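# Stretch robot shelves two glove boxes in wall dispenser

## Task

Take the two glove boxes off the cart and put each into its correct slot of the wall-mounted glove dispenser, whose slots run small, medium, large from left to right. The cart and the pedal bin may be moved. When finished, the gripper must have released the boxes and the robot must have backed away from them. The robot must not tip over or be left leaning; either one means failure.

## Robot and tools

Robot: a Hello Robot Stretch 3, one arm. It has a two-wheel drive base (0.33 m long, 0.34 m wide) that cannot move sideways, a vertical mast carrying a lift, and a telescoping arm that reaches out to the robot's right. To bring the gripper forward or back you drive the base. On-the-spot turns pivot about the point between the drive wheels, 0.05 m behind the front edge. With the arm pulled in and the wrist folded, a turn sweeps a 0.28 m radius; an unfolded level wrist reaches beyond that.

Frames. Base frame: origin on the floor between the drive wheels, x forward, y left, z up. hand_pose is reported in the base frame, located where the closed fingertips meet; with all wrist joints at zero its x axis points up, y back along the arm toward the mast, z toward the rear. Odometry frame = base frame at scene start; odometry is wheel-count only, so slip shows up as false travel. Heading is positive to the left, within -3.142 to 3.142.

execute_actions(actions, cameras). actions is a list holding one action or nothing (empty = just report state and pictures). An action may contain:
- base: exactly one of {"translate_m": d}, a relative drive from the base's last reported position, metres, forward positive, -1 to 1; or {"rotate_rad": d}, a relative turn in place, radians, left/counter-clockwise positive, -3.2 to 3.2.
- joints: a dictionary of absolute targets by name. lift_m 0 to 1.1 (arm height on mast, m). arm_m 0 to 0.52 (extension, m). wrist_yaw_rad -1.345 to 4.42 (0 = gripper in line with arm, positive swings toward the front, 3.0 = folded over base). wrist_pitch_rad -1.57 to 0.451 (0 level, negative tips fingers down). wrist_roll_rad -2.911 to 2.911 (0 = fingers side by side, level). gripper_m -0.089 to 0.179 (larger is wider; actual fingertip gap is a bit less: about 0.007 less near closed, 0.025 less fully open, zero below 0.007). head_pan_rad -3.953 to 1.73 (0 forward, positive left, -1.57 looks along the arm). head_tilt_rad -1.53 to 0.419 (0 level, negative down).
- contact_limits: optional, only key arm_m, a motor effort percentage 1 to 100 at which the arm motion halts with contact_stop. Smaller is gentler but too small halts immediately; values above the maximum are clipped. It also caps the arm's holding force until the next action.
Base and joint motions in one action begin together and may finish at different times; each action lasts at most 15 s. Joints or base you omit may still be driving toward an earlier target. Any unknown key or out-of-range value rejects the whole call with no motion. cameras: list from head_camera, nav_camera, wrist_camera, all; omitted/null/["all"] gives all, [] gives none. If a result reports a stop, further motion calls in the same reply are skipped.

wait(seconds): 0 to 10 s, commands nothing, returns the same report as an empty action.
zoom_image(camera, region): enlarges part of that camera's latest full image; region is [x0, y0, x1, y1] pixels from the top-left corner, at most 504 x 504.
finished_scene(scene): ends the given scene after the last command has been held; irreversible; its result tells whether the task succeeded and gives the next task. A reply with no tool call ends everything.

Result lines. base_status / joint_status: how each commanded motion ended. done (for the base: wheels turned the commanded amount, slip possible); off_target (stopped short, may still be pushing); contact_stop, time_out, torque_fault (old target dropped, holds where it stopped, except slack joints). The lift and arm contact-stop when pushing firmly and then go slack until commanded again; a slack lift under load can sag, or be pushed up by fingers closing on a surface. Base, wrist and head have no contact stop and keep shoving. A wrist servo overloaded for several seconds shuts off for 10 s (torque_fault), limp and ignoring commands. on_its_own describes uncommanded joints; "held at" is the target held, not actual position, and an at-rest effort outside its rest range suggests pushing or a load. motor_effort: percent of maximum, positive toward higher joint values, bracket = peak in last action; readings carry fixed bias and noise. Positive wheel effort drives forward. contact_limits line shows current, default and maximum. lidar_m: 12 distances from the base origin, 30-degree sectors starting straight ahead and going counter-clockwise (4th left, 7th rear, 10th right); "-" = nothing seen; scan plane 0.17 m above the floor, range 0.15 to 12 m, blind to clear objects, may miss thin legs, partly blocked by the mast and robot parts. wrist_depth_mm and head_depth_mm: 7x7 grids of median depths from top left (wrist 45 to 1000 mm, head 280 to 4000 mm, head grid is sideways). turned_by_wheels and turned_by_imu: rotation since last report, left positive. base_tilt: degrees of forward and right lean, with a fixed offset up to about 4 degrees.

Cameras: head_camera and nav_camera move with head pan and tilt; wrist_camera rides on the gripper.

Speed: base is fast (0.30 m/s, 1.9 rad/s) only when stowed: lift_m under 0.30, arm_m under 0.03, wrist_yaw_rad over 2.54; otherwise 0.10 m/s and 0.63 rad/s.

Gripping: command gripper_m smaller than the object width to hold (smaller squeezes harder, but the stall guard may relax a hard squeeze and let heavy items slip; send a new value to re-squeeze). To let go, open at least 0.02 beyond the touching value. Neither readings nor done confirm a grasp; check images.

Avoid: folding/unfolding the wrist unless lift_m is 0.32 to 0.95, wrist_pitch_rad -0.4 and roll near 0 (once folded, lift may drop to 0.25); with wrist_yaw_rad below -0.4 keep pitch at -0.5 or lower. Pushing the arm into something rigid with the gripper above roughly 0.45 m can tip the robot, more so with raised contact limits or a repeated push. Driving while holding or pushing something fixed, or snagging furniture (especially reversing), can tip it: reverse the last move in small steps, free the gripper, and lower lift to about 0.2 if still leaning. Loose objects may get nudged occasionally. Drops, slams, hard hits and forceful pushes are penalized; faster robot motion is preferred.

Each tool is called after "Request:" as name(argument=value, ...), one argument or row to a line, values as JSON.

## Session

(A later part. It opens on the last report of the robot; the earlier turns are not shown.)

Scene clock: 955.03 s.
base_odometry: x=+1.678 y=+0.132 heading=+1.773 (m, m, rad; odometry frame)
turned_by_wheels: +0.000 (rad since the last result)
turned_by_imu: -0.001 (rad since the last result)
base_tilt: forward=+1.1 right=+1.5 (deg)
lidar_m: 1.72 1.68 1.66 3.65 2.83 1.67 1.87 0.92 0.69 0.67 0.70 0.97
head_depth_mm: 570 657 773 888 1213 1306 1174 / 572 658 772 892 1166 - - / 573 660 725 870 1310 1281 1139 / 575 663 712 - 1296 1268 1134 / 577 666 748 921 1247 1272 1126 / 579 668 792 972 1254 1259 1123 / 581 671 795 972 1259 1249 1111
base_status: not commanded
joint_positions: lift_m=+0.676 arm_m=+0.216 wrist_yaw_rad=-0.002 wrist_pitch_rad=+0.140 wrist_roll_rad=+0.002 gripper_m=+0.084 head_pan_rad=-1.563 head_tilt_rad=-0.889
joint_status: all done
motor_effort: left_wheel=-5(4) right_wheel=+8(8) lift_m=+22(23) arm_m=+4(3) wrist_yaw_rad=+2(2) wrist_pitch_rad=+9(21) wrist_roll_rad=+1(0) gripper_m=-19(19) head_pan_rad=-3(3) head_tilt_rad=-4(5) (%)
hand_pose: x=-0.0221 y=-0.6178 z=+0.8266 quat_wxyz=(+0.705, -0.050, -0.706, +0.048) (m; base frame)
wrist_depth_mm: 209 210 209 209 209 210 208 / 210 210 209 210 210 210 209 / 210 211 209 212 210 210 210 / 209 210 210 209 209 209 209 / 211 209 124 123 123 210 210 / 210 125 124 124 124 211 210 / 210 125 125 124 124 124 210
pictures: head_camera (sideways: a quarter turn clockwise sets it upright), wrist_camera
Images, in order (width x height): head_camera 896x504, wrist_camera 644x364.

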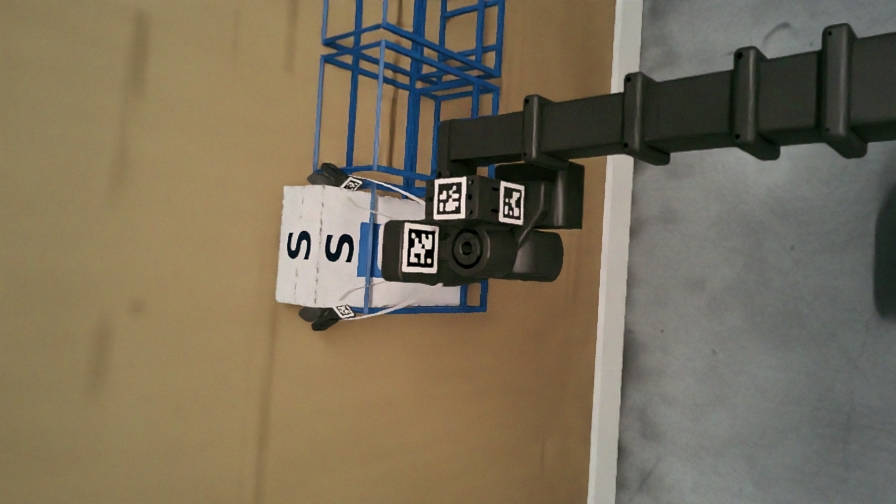

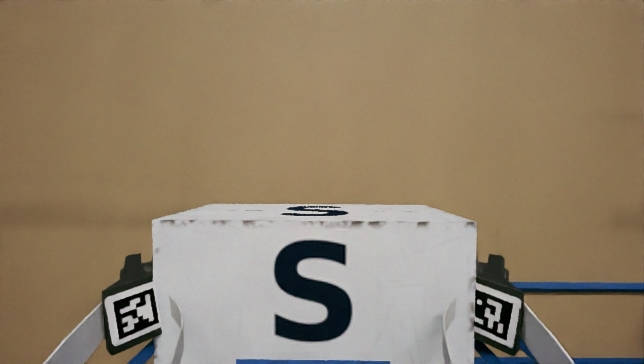

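Request:
execute_actions(
  actions=[
    {"joints": {"gripper_m": 0.125}},
  ],
  cameras=["head_camera", "wrist_camera"],
)

Scene clock: 967.00 s.
base_odometry: x=+1.678 y=+0.132 heading=+1.773 (m, m, rad; odometry frame)
turned_by_wheels: +0.000 (rad since the last result)
turned_by_imu: -0.001 (rad since the last result)
base_tilt: forward=+1.1 right=+1.6 (deg)
lidar_m: 1.72 1.69 1.65 3.65 2.84 1.67 1.87 0.92 0.68 0.67 0.70 0.97
head_depth_mm: 570 656 772 887 1210 1297 1173 / 572 658 772 894 1167 - - / 574 660 729 870 1315 1275 1140 / 574 663 716 - 1291 1277 1134 / 578 666 749 936 1246 1267 1125 / 579 668 791 970 1257 1258 1115 / 581 670 794 975 1267 1257 1115
base_status: not commanded
joint_positions: lift_m=+0.676 arm_m=+0.216 wrist_yaw_rad=-0.001 wrist_pitch_rad=+0.138 wrist_roll_rad=+0.000 gripper_m=+0.125 head_pan_rad=-1.563 head_tilt_rad=-0.889
joint_status: all done
motor_effort: left_wheel=-4(5) right_wheel=+7(8) lift_m=+23(23) arm_m=+4(4) wrist_yaw_rad=+0(2) wrist_pitch_rad=+10(9) wrist_roll_rad=+2(2) gripper_m=-3(71) head_pan_rad=-3(3) head_tilt_rad=-4(5) (%)
hand_pose: x=-0.0217 y=-0.6179 z=+0.8262 quat_wxyz=(+0.706, -0.049, -0.705, +0.048) (m; base frame)
wrist_depth_mm: 209 209 209 209 210 209 209 / 209 210 209 210 210 209 210 / 210 209 210 210 210 209 208 / 210 209 209 210 209 209 210 / 211 211 129 128 128 210 211 / 211 128 127 126 127 210 210 / 211 126 126 125 125 128 210
pictures: head_camera (sideways: a quarter turn clockwise sets it upright), wrist_camera
Images, in order (width x height): head_camera 896x504, wrist_camera 644x364.

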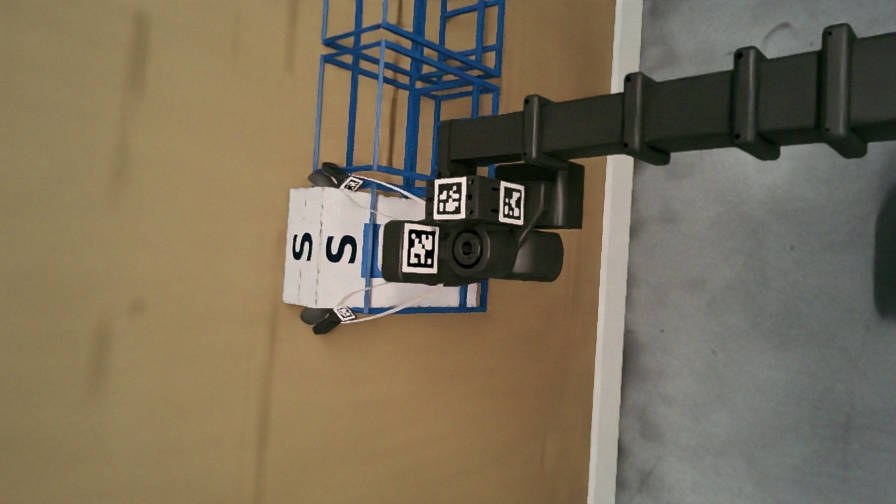

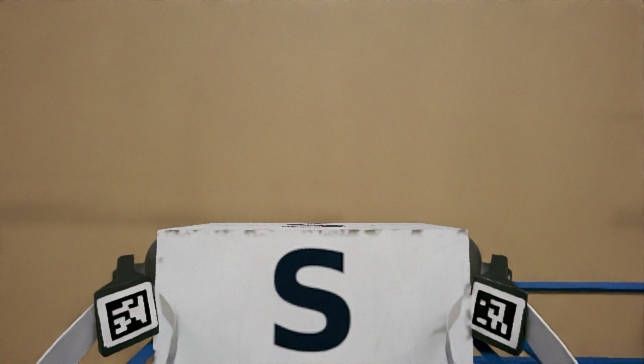

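Request:
execute_actions(
  actions=[
    {"joints": {"gripper_m": 0.17, "lift_m": 0.685}},
  ],
  cameras=["head_camera", "wrist_camera"],
)

Request:
zoom_image(
  camera="head_camera",
  region=[260, 120, 520, 360],
)

Scene clock: 976.03 s.
base_odometry: x=+1.678 y=+0.132 heading=+1.773 (m, m, rad; odometry frame)
turned_by_wheels: +0.000 (rad since the last result)
turned_by_imu: -0.001 (rad since the last result)
base_tilt: forward=+1.1 right=+1.6 (deg)
lidar_m: 1.72 1.69 1.66 3.65 2.84 1.67 1.88 0.92 0.69 0.67 0.70 0.97
head_depth_mm: 570 656 773 888 1215 1301 1170 / 571 659 771 890 1168 - - / 572 660 725 869 1310 1277 1138 / 575 662 718 - 1295 1275 1133 / 577 663 749 909 1243 1263 1126 / 579 667 790 969 1252 1254 1121 / 581 671 794 975 1260 1248 1114
base_status: not commanded
joint_positions: lift_m=+0.685 arm_m=+0.216 wrist_yaw_rad=-0.001 wrist_pitch_rad=+0.147 wrist_roll_rad=-0.001 gripper_m=+0.170 head_pan_rad=-1.563 head_tilt_rad=-0.889
joint_status: all done
motor_effort: left_wheel=-4(5) right_wheel=+6(6) lift_m=+27(31) arm_m=+4(4) wrist_yaw_rad=+0(2) wrist_pitch_rad=+7(13) wrist_roll_rad=+2(2) gripper_m=+1(83) head_pan_rad=-3(3) head_tilt_rad=-4(4) (%)
hand_pose: x=-0.0216 y=-0.6177 z=+0.8373 quat_wxyz=(+0.706, -0.052, -0.705, +0.051) (m; base frame)
wrist_depth_mm: 211 210 211 211 210 211 211 / 211 211 210 211 211 210 211 / 211 211 211 210 210 210 210 / 211 210 210 210 210 210 210 / 211 211 210 210 210 209 211 / 210 169 122 122 122 122 210 / - 122 121 120 120 121 209
pictures: head_camera (sideways: a quarter turn clockwise sets it upright), wrist_camera
Images, in order (width x height): head_camera 896x504, wrist_camera 644x364.

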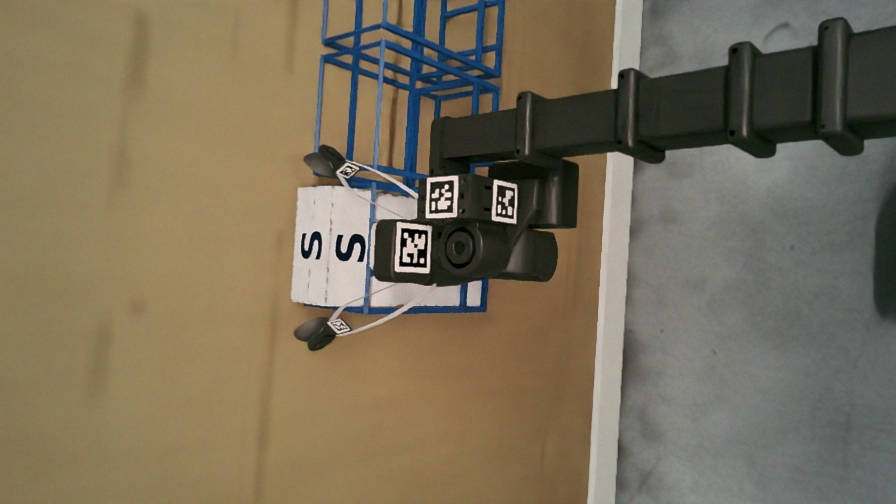

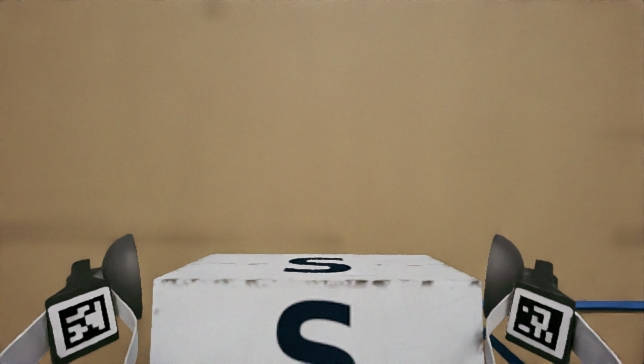

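Region (260, 120, 520, 360) of head_camera's 896x504 image, scaled by 1.938, with more detail than that image has; it fills the top 465 rows of this view, and the rest is white.

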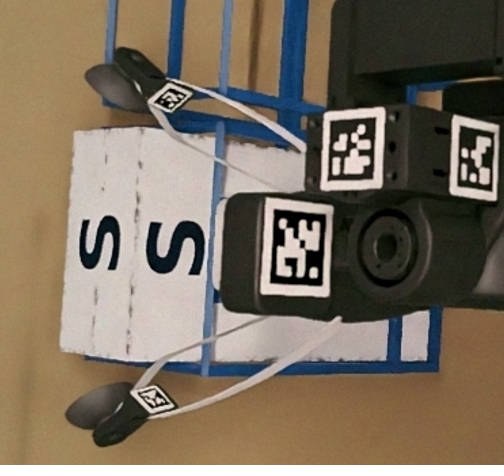

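Request:
execute_actions(
  actions=[
    {"joints": {"arm_m": 0.0, "lift_m": 0.72, "wrist_pitch_rad": 0.0, "gripper_m": 0.179}},
  ],
  cameras=["head_camera"],
)

Request:
execute_actions(
  actions=[
    {"base": {"rotate_rad": -0.573}, "joints": {"lift_m": 0.80}},
  ],
  cameras=[],
)

Request:
execute_actions(
  actions=[
    {"base": {"translate_m": -0.7}},
  ],
  cameras=[],
)

Request:
execute_actions(
  actions=[
    {"base": {"translate_m": -0.579}},
  ],
  cameras=["nav_camera"],
)

Scene clock: 1015.13 s.
base_odometry: x=+1.678 y=+0.132 heading=+1.773 (m, m, rad; odometry frame)
turned_by_wheels: +0.000 (rad since the last result)
turned_by_imu: -0.001 (rad since the last result)
base_tilt: forward=+1.1 right=+1.6 (deg)
lidar_m: 1.72 1.69 1.65 3.63 2.84 1.67 1.87 0.92 0.69 0.67 0.69 0.97
head_depth_mm: 570 656 774 889 1209 1319 - / 572 658 772 911 1223 1334 - / 572 660 739 885 1229 1328 - / 574 663 717 807 1142 - 1102 / 576 666 750 907 1244 1257 1128 / 578 669 791 969 1256 1257 1121 / 582 673 794 974 1263 1256 1113
base_status: not commanded
joint_positions: lift_m=+0.720 arm_m=+0.000 wrist_yaw_rad=+0.001 wrist_pitch_rad=-0.015 wrist_roll_rad=-0.002 gripper_m=+0.179 head_pan_rad=-1.563 head_tilt_rad=-0.889
joint_status: all done
motor_effort: left_wheel=-3(4) right_wheel=+6(6) lift_m=+27(30) arm_m=-3(6) wrist_yaw_rad=+1(1) wrist_pitch_rad=+4(9) wrist_roll_rad=+3(8) gripper_m=+0(48) head_pan_rad=-3(3) head_tilt_rad=-4(4) (%)
hand_pose: x=-0.0213 y=-0.4011 z=+0.8305 quat_wxyz=(+0.708, +0.006, -0.706, -0.006) (m; base frame)
wrist_depth_mm: 401 401 400 397 400 397 397 / 414 408 404 408 408 402 408 / 418 421 421 420 416 414 418 / 433 431 432 388 427 428 428 / 438 441 435 341 435 435 438 / 453 457 451 351 454 449 449 / - 466 467 353 457 459 460
pictures: head_camera (sideways: a quarter turn clockwise sets it upright)
Images, in order (width x height): head_camera 896x504.

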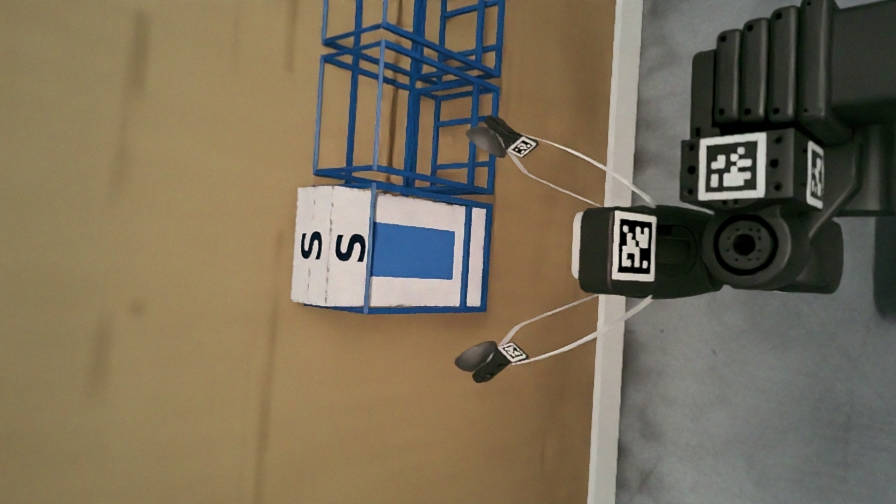

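Scene clock: 1017.10 s.
base_odometry: x=+1.678 y=+0.132 heading=+1.200 (m, m, rad; odometry frame)
turned_by_wheels: -0.573 (rad since the last result)
turned_by_imu: -0.578 (rad since the last result)
base_tilt: forward=+1.1 right=+1.6 (deg)
lidar_m: 0.92 1.72 1.77 1.66 3.67 2.98 1.69 1.67 0.97 0.70 0.67 0.69
head_depth_mm: 838 1006 1269 1635 1501 - - / 779 928 1142 1558 1502 - - / 729 855 1037 1309 1491 - 1092 / 687 798 946 1161 - - 1115 / 647 743 868 1079 1335 1267 1126 / 611 698 803 955 1220 1261 1120 / 581 659 753 822 1100 1232 1113
base_status: done
joint_positions: lift_m=+0.800 arm_m=+0.000 wrist_yaw_rad=+0.001 wrist_pitch_rad=-0.016 wrist_roll_rad=-0.002 gripper_m=+0.179 head_pan_rad=-1.563 head_tilt_rad=-0.889
joint_status: all done
motor_effort: left_wheel=+4(10) right_wheel=-4(8) lift_m=+27(29) arm_m=-3(3) wrist_yaw_rad=+0(0) wrist_pitch_rad=+5(5) wrist_roll_rad=+3(3) gripper_m=+0(0) head_pan_rad=-3(3) head_tilt_rad=-5(4) (%)
hand_pose: x=-0.0213 y=-0.4010 z=+0.9104 quat_wxyz=(+0.708, +0.006, -0.706, -0.006) (m; base frame)
wrist_depth_mm: 349 390 451 530 638 816 - / 359 398 461 537 668 837 - / 362 405 473 562 687 885 - / 369 419 480 568 723 916 - / 375 424 497 585 743 953 - / 335 440 499 586 769 937 - / - 449 499 613 792 - -
pictures: none
No camera images: the call's "cameras" was empty. Leave "cameras" out to get every camera's image.

Scene clock: 1025.67 s.
base_odometry: x=+1.425 y=-0.520 heading=+1.200 (m, m, rad; odometry frame)
turned_by_wheels: +0.000 (rad since the last result)
turned_by_imu: -0.005 (rad since the last result)
base_tilt: forward=+1.1 right=+1.6 (deg)
lidar_m: 1.42 2.31 1.92 2.36 3.43 2.12 1.07 1.02 1.50 1.08 1.03 1.07
head_depth_mm: 1333 1607 1920 1736 1498 - - / 1234 1472 1817 1685 1502 - - / 1156 1359 1652 1716 1494 - 1089 / 1087 1264 1516 1691 - - 1116 / 1027 1181 1389 1609 1441 1267 1127 / 971 1107 1285 1553 1434 1251 1121 / 922 1041 1205 1421 1423 1247 1116
base_status: done
joint_positions: lift_m=+0.800 arm_m=+0.000 wrist_yaw_rad=+0.001 wrist_pitch_rad=-0.016 wrist_roll_rad=-0.002 gripper_m=+0.179 head_pan_rad=-1.563 head_tilt_rad=-0.889
joint_status: not commanded
motor_effort: left_wheel=+5(8) right_wheel=-4(10) lift_m=+28(27) arm_m=-3(3) wrist_yaw_rad=-1(1) wrist_pitch_rad=+5(5) wrist_roll_rad=+3(3) gripper_m=+1(0) head_pan_rad=-3(3) head_tilt_rad=-5(4) (%)
hand_pose: x=-0.0213 y=-0.4010 z=+0.9104 quat_wxyz=(+0.708, +0.006, -0.706, -0.006) (m; base frame)
wrist_depth_mm: 638 714 819 947 - - - / 645 711 863 - - - - / 647 732 852 - - - - / 661 762 887 - - - - / 669 774 899 - - - - / 664 824 917 - - - - / - 821 942 - - - -
pictures: none
No camera images: the call's "cameras" was empty. Leave "cameras" out to get every camera's image.

Scene clock: 1032.87 s.
base_odometry: x=+1.215 y=-1.060 heading=+1.200 (m, m, rad; odometry frame)
turned_by_wheels: +0.000 (rad since the last result)
turned_by_imu: -0.004 (rad since the last result)
base_tilt: forward=+1.1 right=+1.6 (deg)
lidar_m: 1.84 2.41 2.27 3.04 3.06 1.40 0.56 0.53 0.54 1.32 1.34 1.37
head_depth_mm: 1095 1186 1299 1444 1451 - - / 1223 1348 1490 1604 1504 - - / 1383 1552 1746 1705 1499 - 1091 / 1424 1656 1909 1710 - - 1116 / 1341 1549 1820 1686 1438 1267 1126 / 1268 1446 1693 1646 1431 1255 1124 / 1205 1360 1572 1648 1422 1246 1118
base_status: done
joint_positions: lift_m=+0.800 arm_m=+0.000 wrist_yaw_rad=+0.001 wrist_pitch_rad=-0.016 wrist_roll_rad=-0.002 gripper_m=+0.179 head_pan_rad=-1.563 head_tilt_rad=-0.889
joint_status: not commanded
motor_effort: left_wheel=+5(8) right_wheel=-4(11) lift_m=+27(28) arm_m=-3(3) wrist_yaw_rad=+1(1) wrist_pitch_rad=+5(5) wrist_roll_rad=+3(3) gripper_m=+0(0) head_pan_rad=-3(3) head_tilt_rad=-4(5) (%)
hand_pose: x=-0.0213 y=-0.4010 z=+0.9104 quat_wxyz=(+0.708, +0.006, -0.706, -0.006) (m; base frame)
wrist_depth_mm: 862 992 - - - 786 629 / 888 - - - - 811 639 / 930 - - - - 803 638 / 914 - - - - 818 650 / 950 - - - - 845 660 / 925 - - - - 897 642 / - - - - - 899 641
pictures: nav_camera (sideways: a quarter turn counterclockwise sets it upright)
Images, in order (width x height): nav_camera 672x504.

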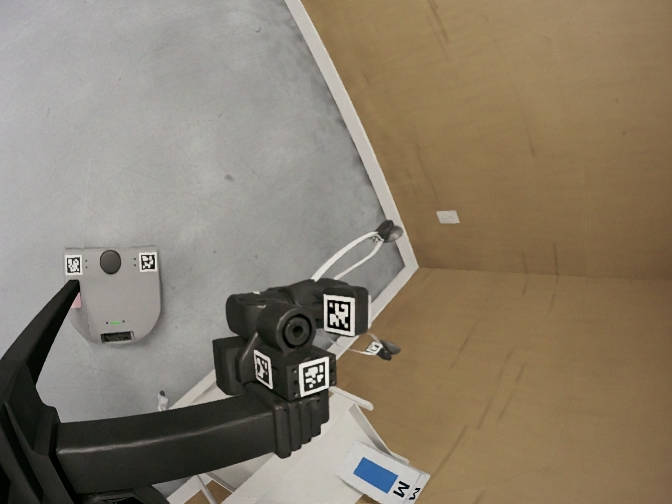

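Request:
execute_actions(
  actions=[
    {"base": {"rotate_rad": -0.78}, "joints": {"head_tilt_rad": -0.7, "lift_m": 0.775}},
  ],
  cameras=["head_camera", "wrist_camera"],
)

Scene clock: 1041.97 s.
base_odometry: x=+1.215 y=-1.060 heading=+0.421 (m, m, rad; odometry frame)
turned_by_wheels: -0.780 (rad since the last result)
turned_by_imu: -0.788 (rad since the last result)
base_tilt: forward=+1.1 right=+1.6 (deg)
lidar_m: 1.34 1.53 2.57 2.28 2.51 3.02 2.03 1.13 0.53 0.53 1.10 1.34
head_depth_mm: 775 856 959 979 824 1059 1278 / 789 875 983 987 832 980 - / 807 896 989 978 836 1018 - / 823 919 839 906 855 - - / 844 942 1058 958 872 1029 1169 / 866 967 1102 1265 1500 1351 1188 / 886 993 1132 1325 1539 1368 1183
base_status: done
joint_positions: lift_m=+0.775 arm_m=+0.000 wrist_yaw_rad=+0.001 wrist_pitch_rad=-0.016 wrist_roll_rad=-0.002 gripper_m=+0.179 head_pan_rad=-1.563 head_tilt_rad=-0.704
joint_status: all done
motor_effort: left_wheel=+5(11) right_wheel=-4(11) lift_m=+23(22) arm_m=-3(3) wrist_yaw_rad=-1(0) wrist_pitch_rad=+5(5) wrist_roll_rad=+3(3) gripper_m=+0(0) head_pan_rad=-3(3) head_tilt_rad=+2(15) (%)
hand_pose: x=-0.0213 y=-0.4010 z=+0.8856 quat_wxyz=(+0.708, +0.006, -0.706, -0.006) (m; base frame)
wrist_depth_mm: 851 802 747 703 663 635 599 / 885 815 764 721 673 643 607 / 919 821 787 735 696 665 617 / 950 860 813 531 713 670 634 / 971 888 839 550 718 678 638 / - 901 846 556 615 602 658 / - 940 353 457 463 446 670
pictures: head_camera (sideways: a quarter turn clockwise sets it upright), wrist_camera
Images, in order (width x height): head_camera 896x504, wrist_camera 644x364.

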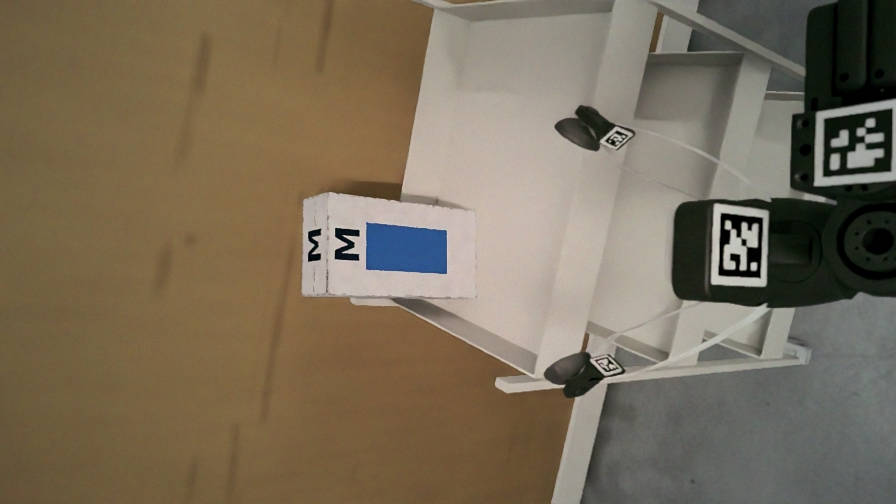

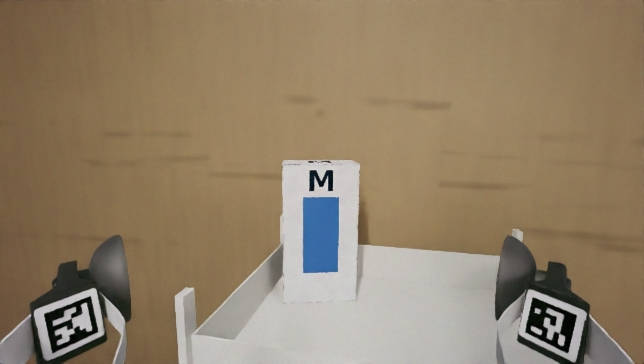

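Request:
execute_actions(
  actions=[
    {"joints": {"arm_m": 0.3}},
  ],
  cameras=["wrist_camera"],
)

Scene clock: 1054.57 s.
base_odometry: x=+1.215 y=-1.060 heading=+0.421 (m, m, rad; odometry frame)
turned_by_wheels: +0.000 (rad since the last result)
turned_by_imu: -0.001 (rad since the last result)
base_tilt: forward=+1.1 right=+1.6 (deg)
lidar_m: 1.34 1.52 2.58 2.28 2.51 3.00 2.03 1.12 0.53 0.53 1.10 1.34
head_depth_mm: 773 857 960 977 828 776 - / 791 876 988 997 - - 1125 / 807 898 985 - 757 999 1154 / 825 919 842 - 806 1013 1157 / 843 942 1047 958 871 1027 1165 / 864 970 1104 1271 1482 1350 1185 / 885 995 1131 1328 1534 1366 1183
base_status: not commanded
joint_positions: lift_m=+0.775 arm_m=+0.300 wrist_yaw_rad=+0.001 wrist_pitch_rad=-0.016 wrist_roll_rad=-0.002 gripper_m=+0.179 head_pan_rad=-1.563 head_tilt_rad=-0.704
joint_status: all done
motor_effort: left_wheel=+5(5) right_wheel=-4(4) lift_m=+23(23) arm_m=+4(5) wrist_yaw_rad=+0(0) wrist_pitch_rad=+5(5) wrist_roll_rad=+3(3) gripper_m=+1(1) head_pan_rad=-3(3) head_tilt_rad=+1(2) (%)
hand_pose: x=-0.0213 y=-0.7005 z=+0.8856 quat_wxyz=(+0.708, +0.006, -0.706, -0.006) (m; base frame)
wrist_depth_mm: 501 465 436 414 388 365 346 / 518 475 452 421 397 376 354 / 532 493 458 434 404 385 365 / 544 511 478 429 412 394 370 / 568 519 490 218 226 399 379 / 588 536 498 225 232 419 388 / - 555 516 231 335 419 393
pictures: wrist_camera
Images, in order (width x height): wrist_camera 644x364.

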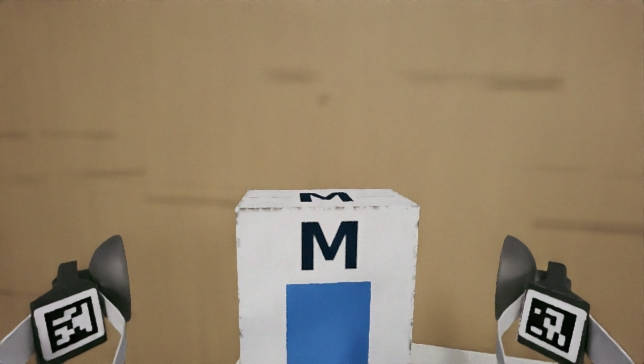

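Request:
execute_actions(
  actions=[
    {"base": {"translate_m": -0.033}, "joints": {"wrist_yaw_rad": 0.11, "arm_m": 0.33}},
  ],
  cameras=["wrist_camera"],
)

Scene clock: 1075.30 s.
base_odometry: x=+1.185 y=-1.073 heading=+0.421 (m, m, rad; odometry frame)
turned_by_wheels: +0.000 (rad since the last result)
turned_by_imu: -0.001 (rad since the last result)
base_tilt: forward=+1.1 right=+1.6 (deg)
lidar_m: 1.37 1.56 2.64 2.28 2.52 2.98 2.01 1.12 0.52 0.52 0.58 1.37
head_depth_mm: 767 850 953 1018 849 1396 - / 782 869 975 992 - - 1114 / 800 890 995 - 815 992 1141 / 819 913 850 - 832 1012 1150 / 839 934 1011 930 869 1026 1153 / 859 962 1093 1238 866 1291 1171 / 878 985 1126 1316 1529 1372 1182
base_status: done
joint_positions: lift_m=+0.775 arm_m=+0.330 wrist_yaw_rad=+0.108 wrist_pitch_rad=-0.016 wrist_roll_rad=-0.002 gripper_m=+0.179 head_pan_rad=-1.563 head_tilt_rad=-0.704
joint_status: all done
motor_effort: left_wheel=+4(7) right_wheel=-4(9) lift_m=+23(22) arm_m=+4(4) wrist_yaw_rad=+1(1) wrist_pitch_rad=+5(5) wrist_roll_rad=+3(2) gripper_m=+0(0) head_pan_rad=-3(3) head_tilt_rad=+2(1) (%)
hand_pose: x=+0.0061 y=-0.7291 z=+0.8856 quat_wxyz=(+0.707, +0.044, -0.705, +0.032) (m; base frame)
wrist_depth_mm: 529 474 426 386 357 328 305 / 549 491 437 396 365 333 311 / 571 508 452 407 373 341 317 / 578 517 466 412 377 348 322 / 608 536 197 189 190 357 328 / 658 537 195 193 194 373 334 / - 557 201 198 200 377 335
pictures: wrist_camera
Images, in order (width x height): wrist_camera 644x364.

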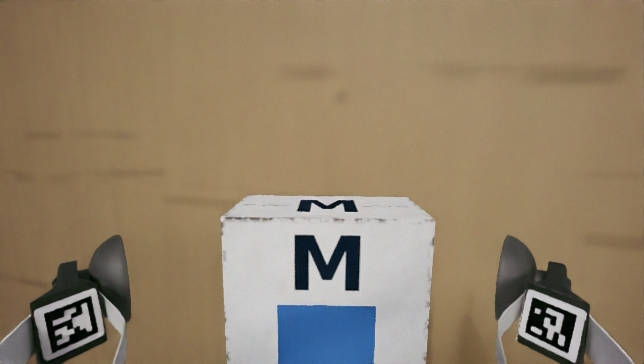

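Request:
execute_actions(
  actions=[],
)

Scene clock: 1102.10 s.
base_odometry: x=+1.185 y=-1.073 heading=+0.421 (m, m, rad; odometry frame)
turned_by_wheels: +0.000 (rad since the last result)
turned_by_imu: -0.001 (rad since the last result)
base_tilt: forward=+1.1 right=+1.6 (deg)
lidar_m: 1.37 1.56 2.64 2.27 2.51 2.97 2.01 1.12 0.52 0.52 0.59 1.37
head_depth_mm: 767 847 950 1021 848 1395 - / 784 870 974 986 - - 1115 / 801 890 996 - 815 995 1143 / 817 912 851 - 833 1011 1147 / 839 934 1009 928 869 1024 1152 / 856 961 1090 1241 866 1285 1169 / 877 985 1132 1310 1524 1368 1179
base_status: done
joint_positions: lift_m=+0.775 arm_m=+0.330 wrist_yaw_rad=+0.108 wrist_pitch_rad=-0.016 wrist_roll_rad=-0.002 gripper_m=+0.179 head_pan_rad=-1.563 head_tilt_rad=-0.704
joint_status: all done
motor_effort: left_wheel=+4(7) right_wheel=-3(9) lift_m=+23(22) arm_m=+4(4) wrist_yaw_rad=+0(1) wrist_pitch_rad=+5(5) wrist_roll_rad=+3(2) gripper_m=+0(0) head_pan_rad=-3(3) head_tilt_rad=+1(1) (%)
hand_pose: x=+0.0061 y=-0.7291 z=+0.8856 quat_wxyz=(+0.707, +0.044, -0.705, +0.032) (m; base frame)
wrist_depth_mm: 529 476 429 388 352 331 305 / 545 485 439 402 365 337 309 / 571 502 456 408 372 343 316 / 581 520 464 412 374 349 324 / 604 538 197 190 189 356 330 / 653 542 196 193 193 374 335 / - 565 201 198 200 380 336
pictures: head_camera (sideways: a quarter turn clockwise sets it upright), nav_camera (sideways: a quarter turn counterclockwise sets it upright), wrist_camera
Images, in order (width x height): head_camera 896x504, nav_camera 672x504, wrist_camera 644x364.

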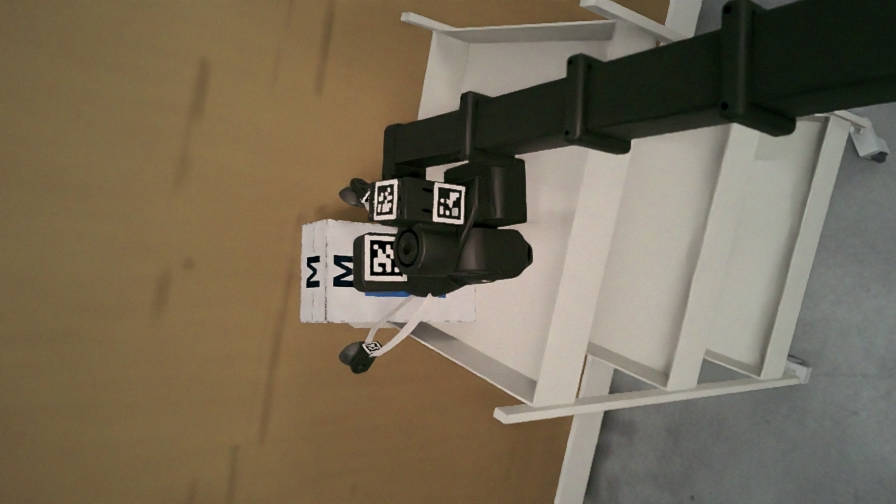

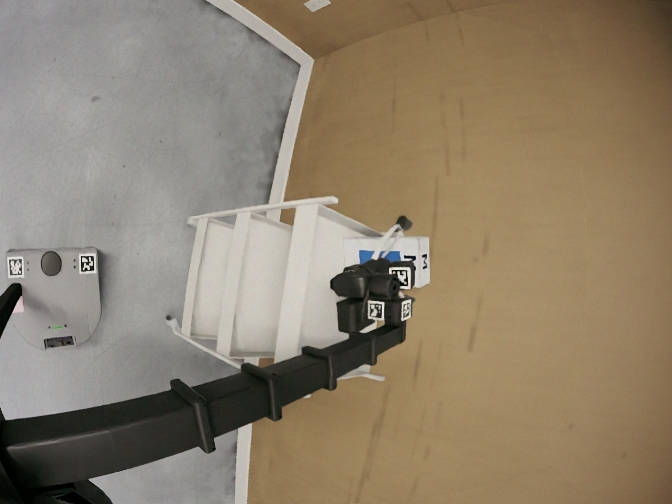

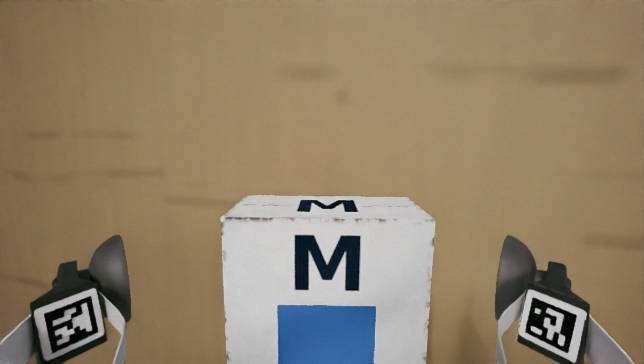

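Request:
execute_actions(
  actions=[
    {"joints": {"arm_m": 0.405}},
  ],
)

Scene clock: 1110.50 s.
base_odometry: x=+1.185 y=-1.073 heading=+0.421 (m, m, rad; odometry frame)
turned_by_wheels: +0.000 (rad since the last result)
turned_by_imu: -0.001 (rad since the last result)
base_tilt: forward=+1.1 right=+1.6 (deg)
lidar_m: 1.37 1.56 2.63 2.27 2.52 2.98 2.00 1.12 0.52 0.52 0.58 1.37
head_depth_mm: 768 846 950 1021 844 1389 - / 783 870 973 991 - - 1135 / 800 891 975 940 833 993 1141 / 818 912 976 921 852 1012 1148 / 837 932 1008 927 869 1029 1156 / 857 961 1092 1241 867 1286 1167 / 876 987 1126 1319 1528 1365 1181
base_status: not commanded
joint_positions: lift_m=+0.775 arm_m=+0.405 wrist_yaw_rad=+0.109 wrist_pitch_rad=-0.016 wrist_roll_rad=-0.002 gripper_m=+0.179 head_pan_rad=-1.563 head_tilt_rad=-0.704
joint_status: all done
motor_effort: left_wheel=+4(5) right_wheel=-4(4) lift_m=+23(22) arm_m=+4(3) wrist_yaw_rad=+1(3) wrist_pitch_rad=+5(5) wrist_roll_rad=+3(3) gripper_m=+1(1) head_pan_rad=-3(3) head_tilt_rad=+2(2) (%)
hand_pose: x=+0.0063 y=-0.8041 z=+0.8856 quat_wxyz=(+0.707, +0.044, -0.705, +0.032) (m; base frame)
wrist_depth_mm: 429 385 344 316 286 266 246 / 444 394 355 320 294 271 251 / 460 408 362 330 300 277 256 / 477 421 375 337 308 283 260 / 488 431 157 157 160 290 267 / 527 114 114 113 113 118 269 / - 118 116 115 115 295 270
pictures: head_camera (sideways: a quarter turn clockwise sets it upright), nav_camera (sideways: a quarter turn counterclockwise sets it upright), wrist_camera
Images, in order (width x height): head_camera 896x504, nav_camera 672x504, wrist_camera 644x364.

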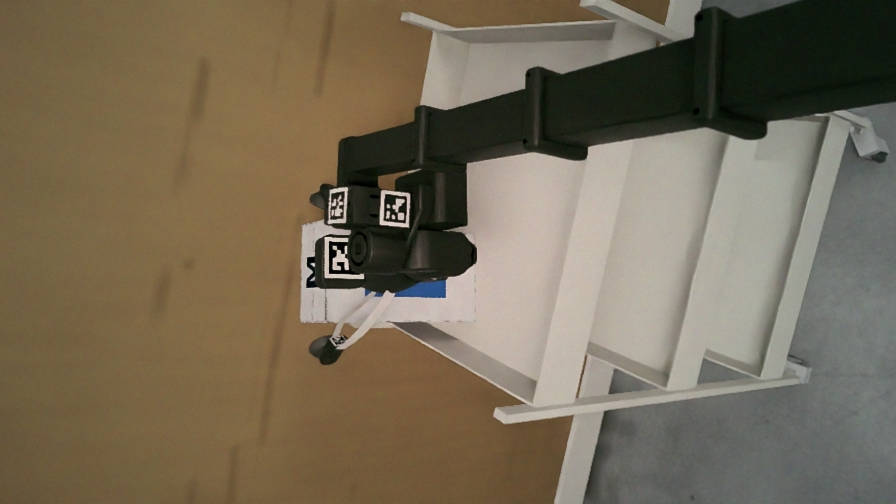

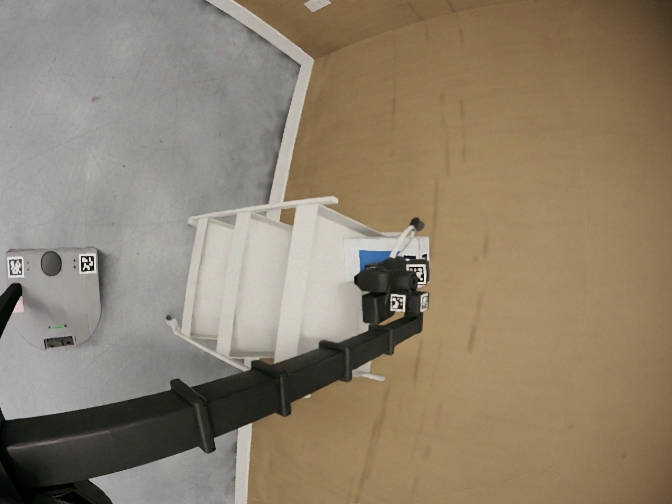

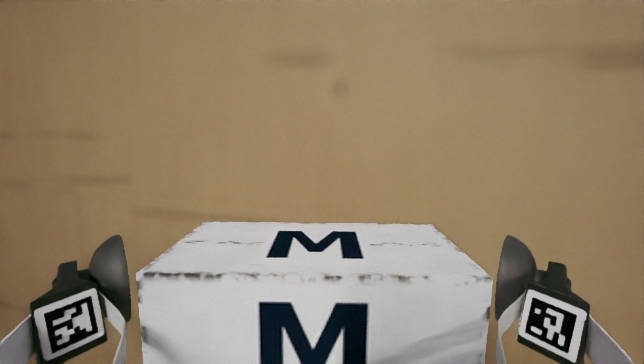

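Request:
execute_actions(
  actions=[
    {"joints": {"arm_m": 0.418}},
  ],
  cameras=["wrist_camera", "head_camera"],
)

Request:
execute_actions(
  actions=[
    {"joints": {"gripper_m": 0.08}},
  ],
  cameras=["wrist_camera", "head_camera"],
)

Scene clock: 1127.20 s.
base_odometry: x=+1.185 y=-1.073 heading=+0.421 (m, m, rad; odometry frame)
turned_by_wheels: +0.000 (rad since the last result)
turned_by_imu: -0.001 (rad since the last result)
base_tilt: forward=+1.1 right=+1.6 (deg)
lidar_m: 1.37 1.57 2.63 2.27 2.52 2.98 2.01 1.12 0.52 0.52 0.59 1.37
head_depth_mm: 767 850 953 1022 844 1393 - / 783 869 975 992 - - 1134 / 799 889 973 942 832 997 1143 / 820 912 983 934 854 1008 1148 / 837 936 1011 927 866 1028 1153 / 856 959 1093 1245 866 1285 1169 / 878 986 1120 1319 1531 1369 1181
base_status: not commanded
joint_positions: lift_m=+0.775 arm_m=+0.418 wrist_yaw_rad=+0.109 wrist_pitch_rad=-0.016 wrist_roll_rad=-0.002 gripper_m=+0.179 head_pan_rad=-1.563 head_tilt_rad=-0.704
joint_status: all done
motor_effort: left_wheel=+4(4) right_wheel=-4(4) lift_m=+22(22) arm_m=+4(7) wrist_yaw_rad=+1(2) wrist_pitch_rad=+5(5) wrist_roll_rad=+3(3) gripper_m=+0(0) head_pan_rad=-3(3) head_tilt_rad=+2(2) (%)
hand_pose: x=+0.0063 y=-0.8170 z=+0.8856 quat_wxyz=(+0.707, +0.044, -0.705, +0.033) (m; base frame)
wrist_depth_mm: 410 368 332 301 276 254 236 / 423 379 342 308 283 259 241 / 440 392 351 316 288 265 247 / 458 403 361 323 295 270 249 / 476 415 156 157 159 278 256 / 507 103 104 103 104 104 257 / - 106 105 105 104 104 259
pictures: head_camera (sideways: a quarter turn clockwise sets it upright), wrist_camera
Images, in order (width x height): head_camera 896x504, wrist_camera 644x364.

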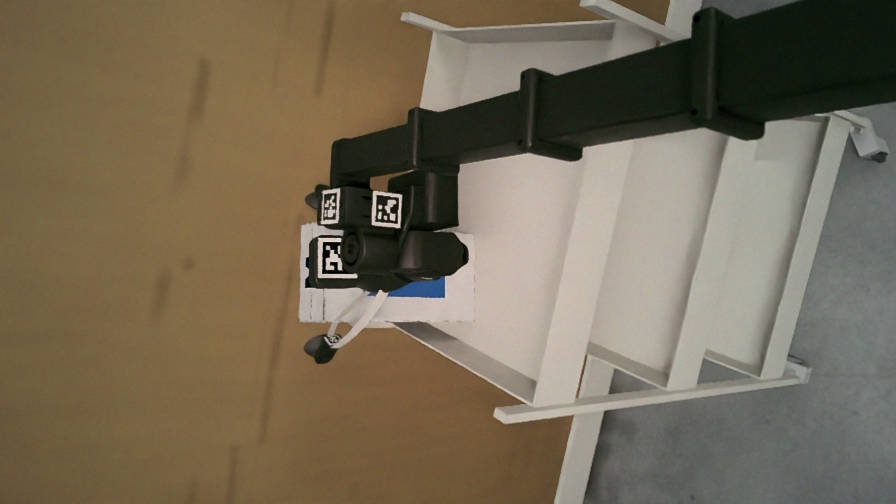

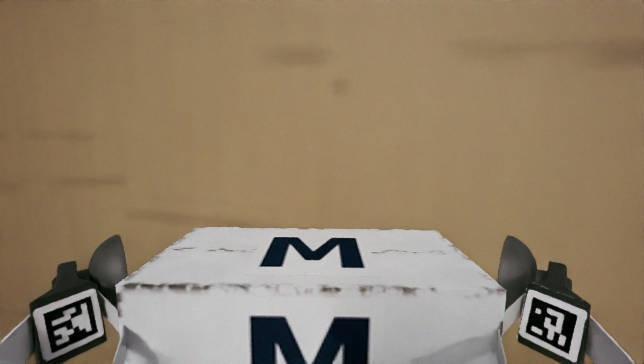

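Scene clock: 1128.67 s.
base_odometry: x=+1.185 y=-1.073 heading=+0.421 (m, m, rad; odometry frame)
turned_by_wheels: +0.000 (rad since the last result)
turned_by_imu: +0.000 (rad since the last result)
base_tilt: forward=+1.1 right=+1.6 (deg)
lidar_m: 1.37 1.56 2.63 2.28 2.53 2.97 2.01 1.12 0.52 0.52 0.58 1.37
head_depth_mm: 766 849 951 1021 845 1392 - / 783 869 973 990 - - 1135 / 801 890 971 945 834 993 1143 / 820 911 981 934 851 1009 1148 / 839 936 1009 929 866 1027 1152 / 856 962 1091 1240 866 1285 1170 / 877 986 1123 1316 1529 1371 1183
base_status: not commanded
joint_positions: lift_m=+0.775 arm_m=+0.418 wrist_yaw_rad=+0.109 wrist_pitch_rad=-0.016 wrist_roll_rad=-0.002 gripper_m=+0.081 head_pan_rad=-1.563 head_tilt_rad=-0.704
joint_status: all done
motor_effort: left_wheel=+4(4) right_wheel=-3(4) lift_m=+22(23) arm_m=+3(4) wrist_yaw_rad=+0(2) wrist_pitch_rad=+5(5) wrist_roll_rad=+3(3) gripper_m=-22(94) head_pan_rad=-3(3) head_tilt_rad=+2(1) (%)
hand_pose: x=+0.0063 y=-0.8170 z=+0.8856 quat_wxyz=(+0.707, +0.044, -0.705, +0.032) (m; base frame)
wrist_depth_mm: 413 365 330 299 274 255 235 / 424 380 340 306 283 259 241 / 440 390 350 315 288 266 244 / 455 407 357 325 296 271 250 / 475 418 149 150 153 275 256 / 493 125 125 124 124 275 262 / 521 436 126 125 126 285 265
pictures: head_camera (sideways: a quarter turn clockwise sets it upright), wrist_camera
Images, in order (width x height): head_camera 896x504, wrist_camera 644x364.

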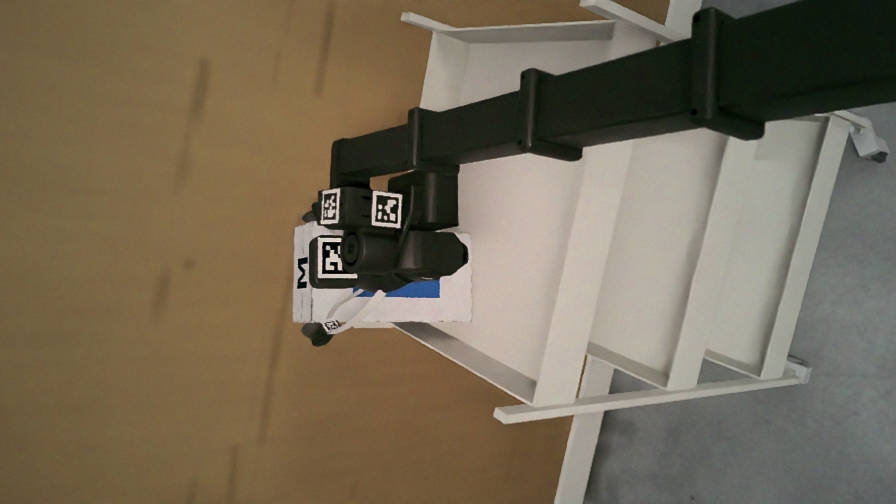

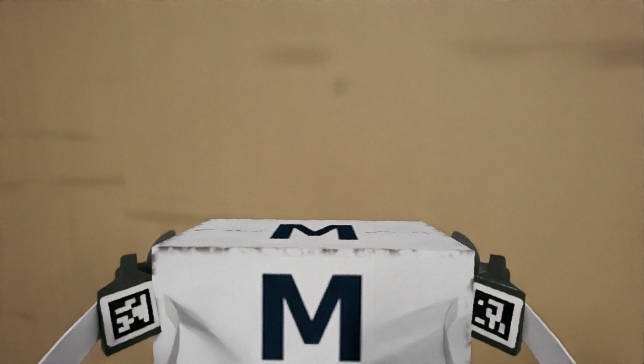

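Request:
execute_actions(
  actions=[
    {"joints": {"lift_m": 0.82}},
  ],
  cameras=["wrist_camera", "head_camera"],
)

Scene clock: 1137.17 s.
base_odometry: x=+1.185 y=-1.073 heading=+0.421 (m, m, rad; odometry frame)
turned_by_wheels: +0.000 (rad since the last result)
turned_by_imu: -0.001 (rad since the last result)
base_tilt: forward=+1.1 right=+1.6 (deg)
lidar_m: 1.37 1.57 2.64 2.27 2.52 2.98 2.01 1.12 0.52 0.52 0.58 1.37
head_depth_mm: 767 849 949 1027 1160 - - / 783 868 959 - - 953 1152 / 801 890 956 975 833 993 1144 / 816 911 - 912 851 1010 1151 / 835 935 1001 929 869 1029 1152 / 858 960 1094 1246 865 1291 1171 / 878 985 1131 1317 1528 1368 1181
base_status: not commanded
joint_positions: lift_m=+0.820 arm_m=+0.418 wrist_yaw_rad=+0.109 wrist_pitch_rad=-0.057 wrist_roll_rad=-0.001 gripper_m=+0.084 head_pan_rad=-1.563 head_tilt_rad=-0.704
joint_status: all done
motor_effort: left_wheel=+5(4) right_wheel=-3(3) lift_m=+30(32) arm_m=+4(4) wrist_yaw_rad=+1(1) wrist_pitch_rad=+17(17) wrist_roll_rad=+3(3) gripper_m=-19(19) head_pan_rad=-3(3) head_tilt_rad=+2(1) (%)
hand_pose: x=+0.0062 y=-0.8157 z=+0.9198 quat_wxyz=(+0.708, +0.059, -0.704, +0.018) (m; base frame)
wrist_depth_mm: 400 363 327 297 271 249 233 / 420 377 336 306 278 258 238 / 436 390 345 312 289 263 243 / 458 405 360 323 296 271 249 / 482 427 153 154 156 279 257 / 506 126 125 124 124 278 265 / 542 459 126 126 126 292 269
pictures: head_camera (sideways: a quarter turn clockwise sets it upright), wrist_camera
Images, in order (width x height): head_camera 896x504, wrist_camera 644x364.

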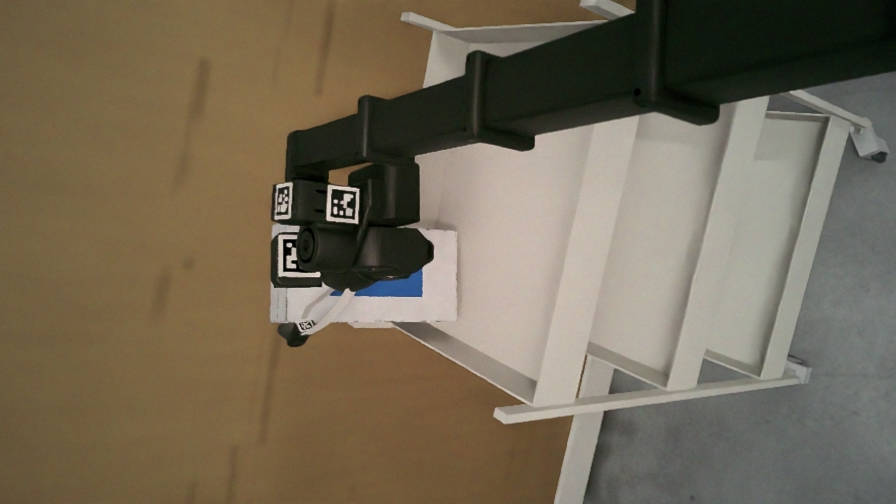

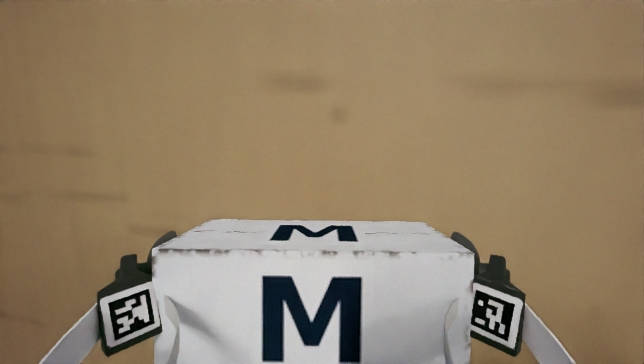

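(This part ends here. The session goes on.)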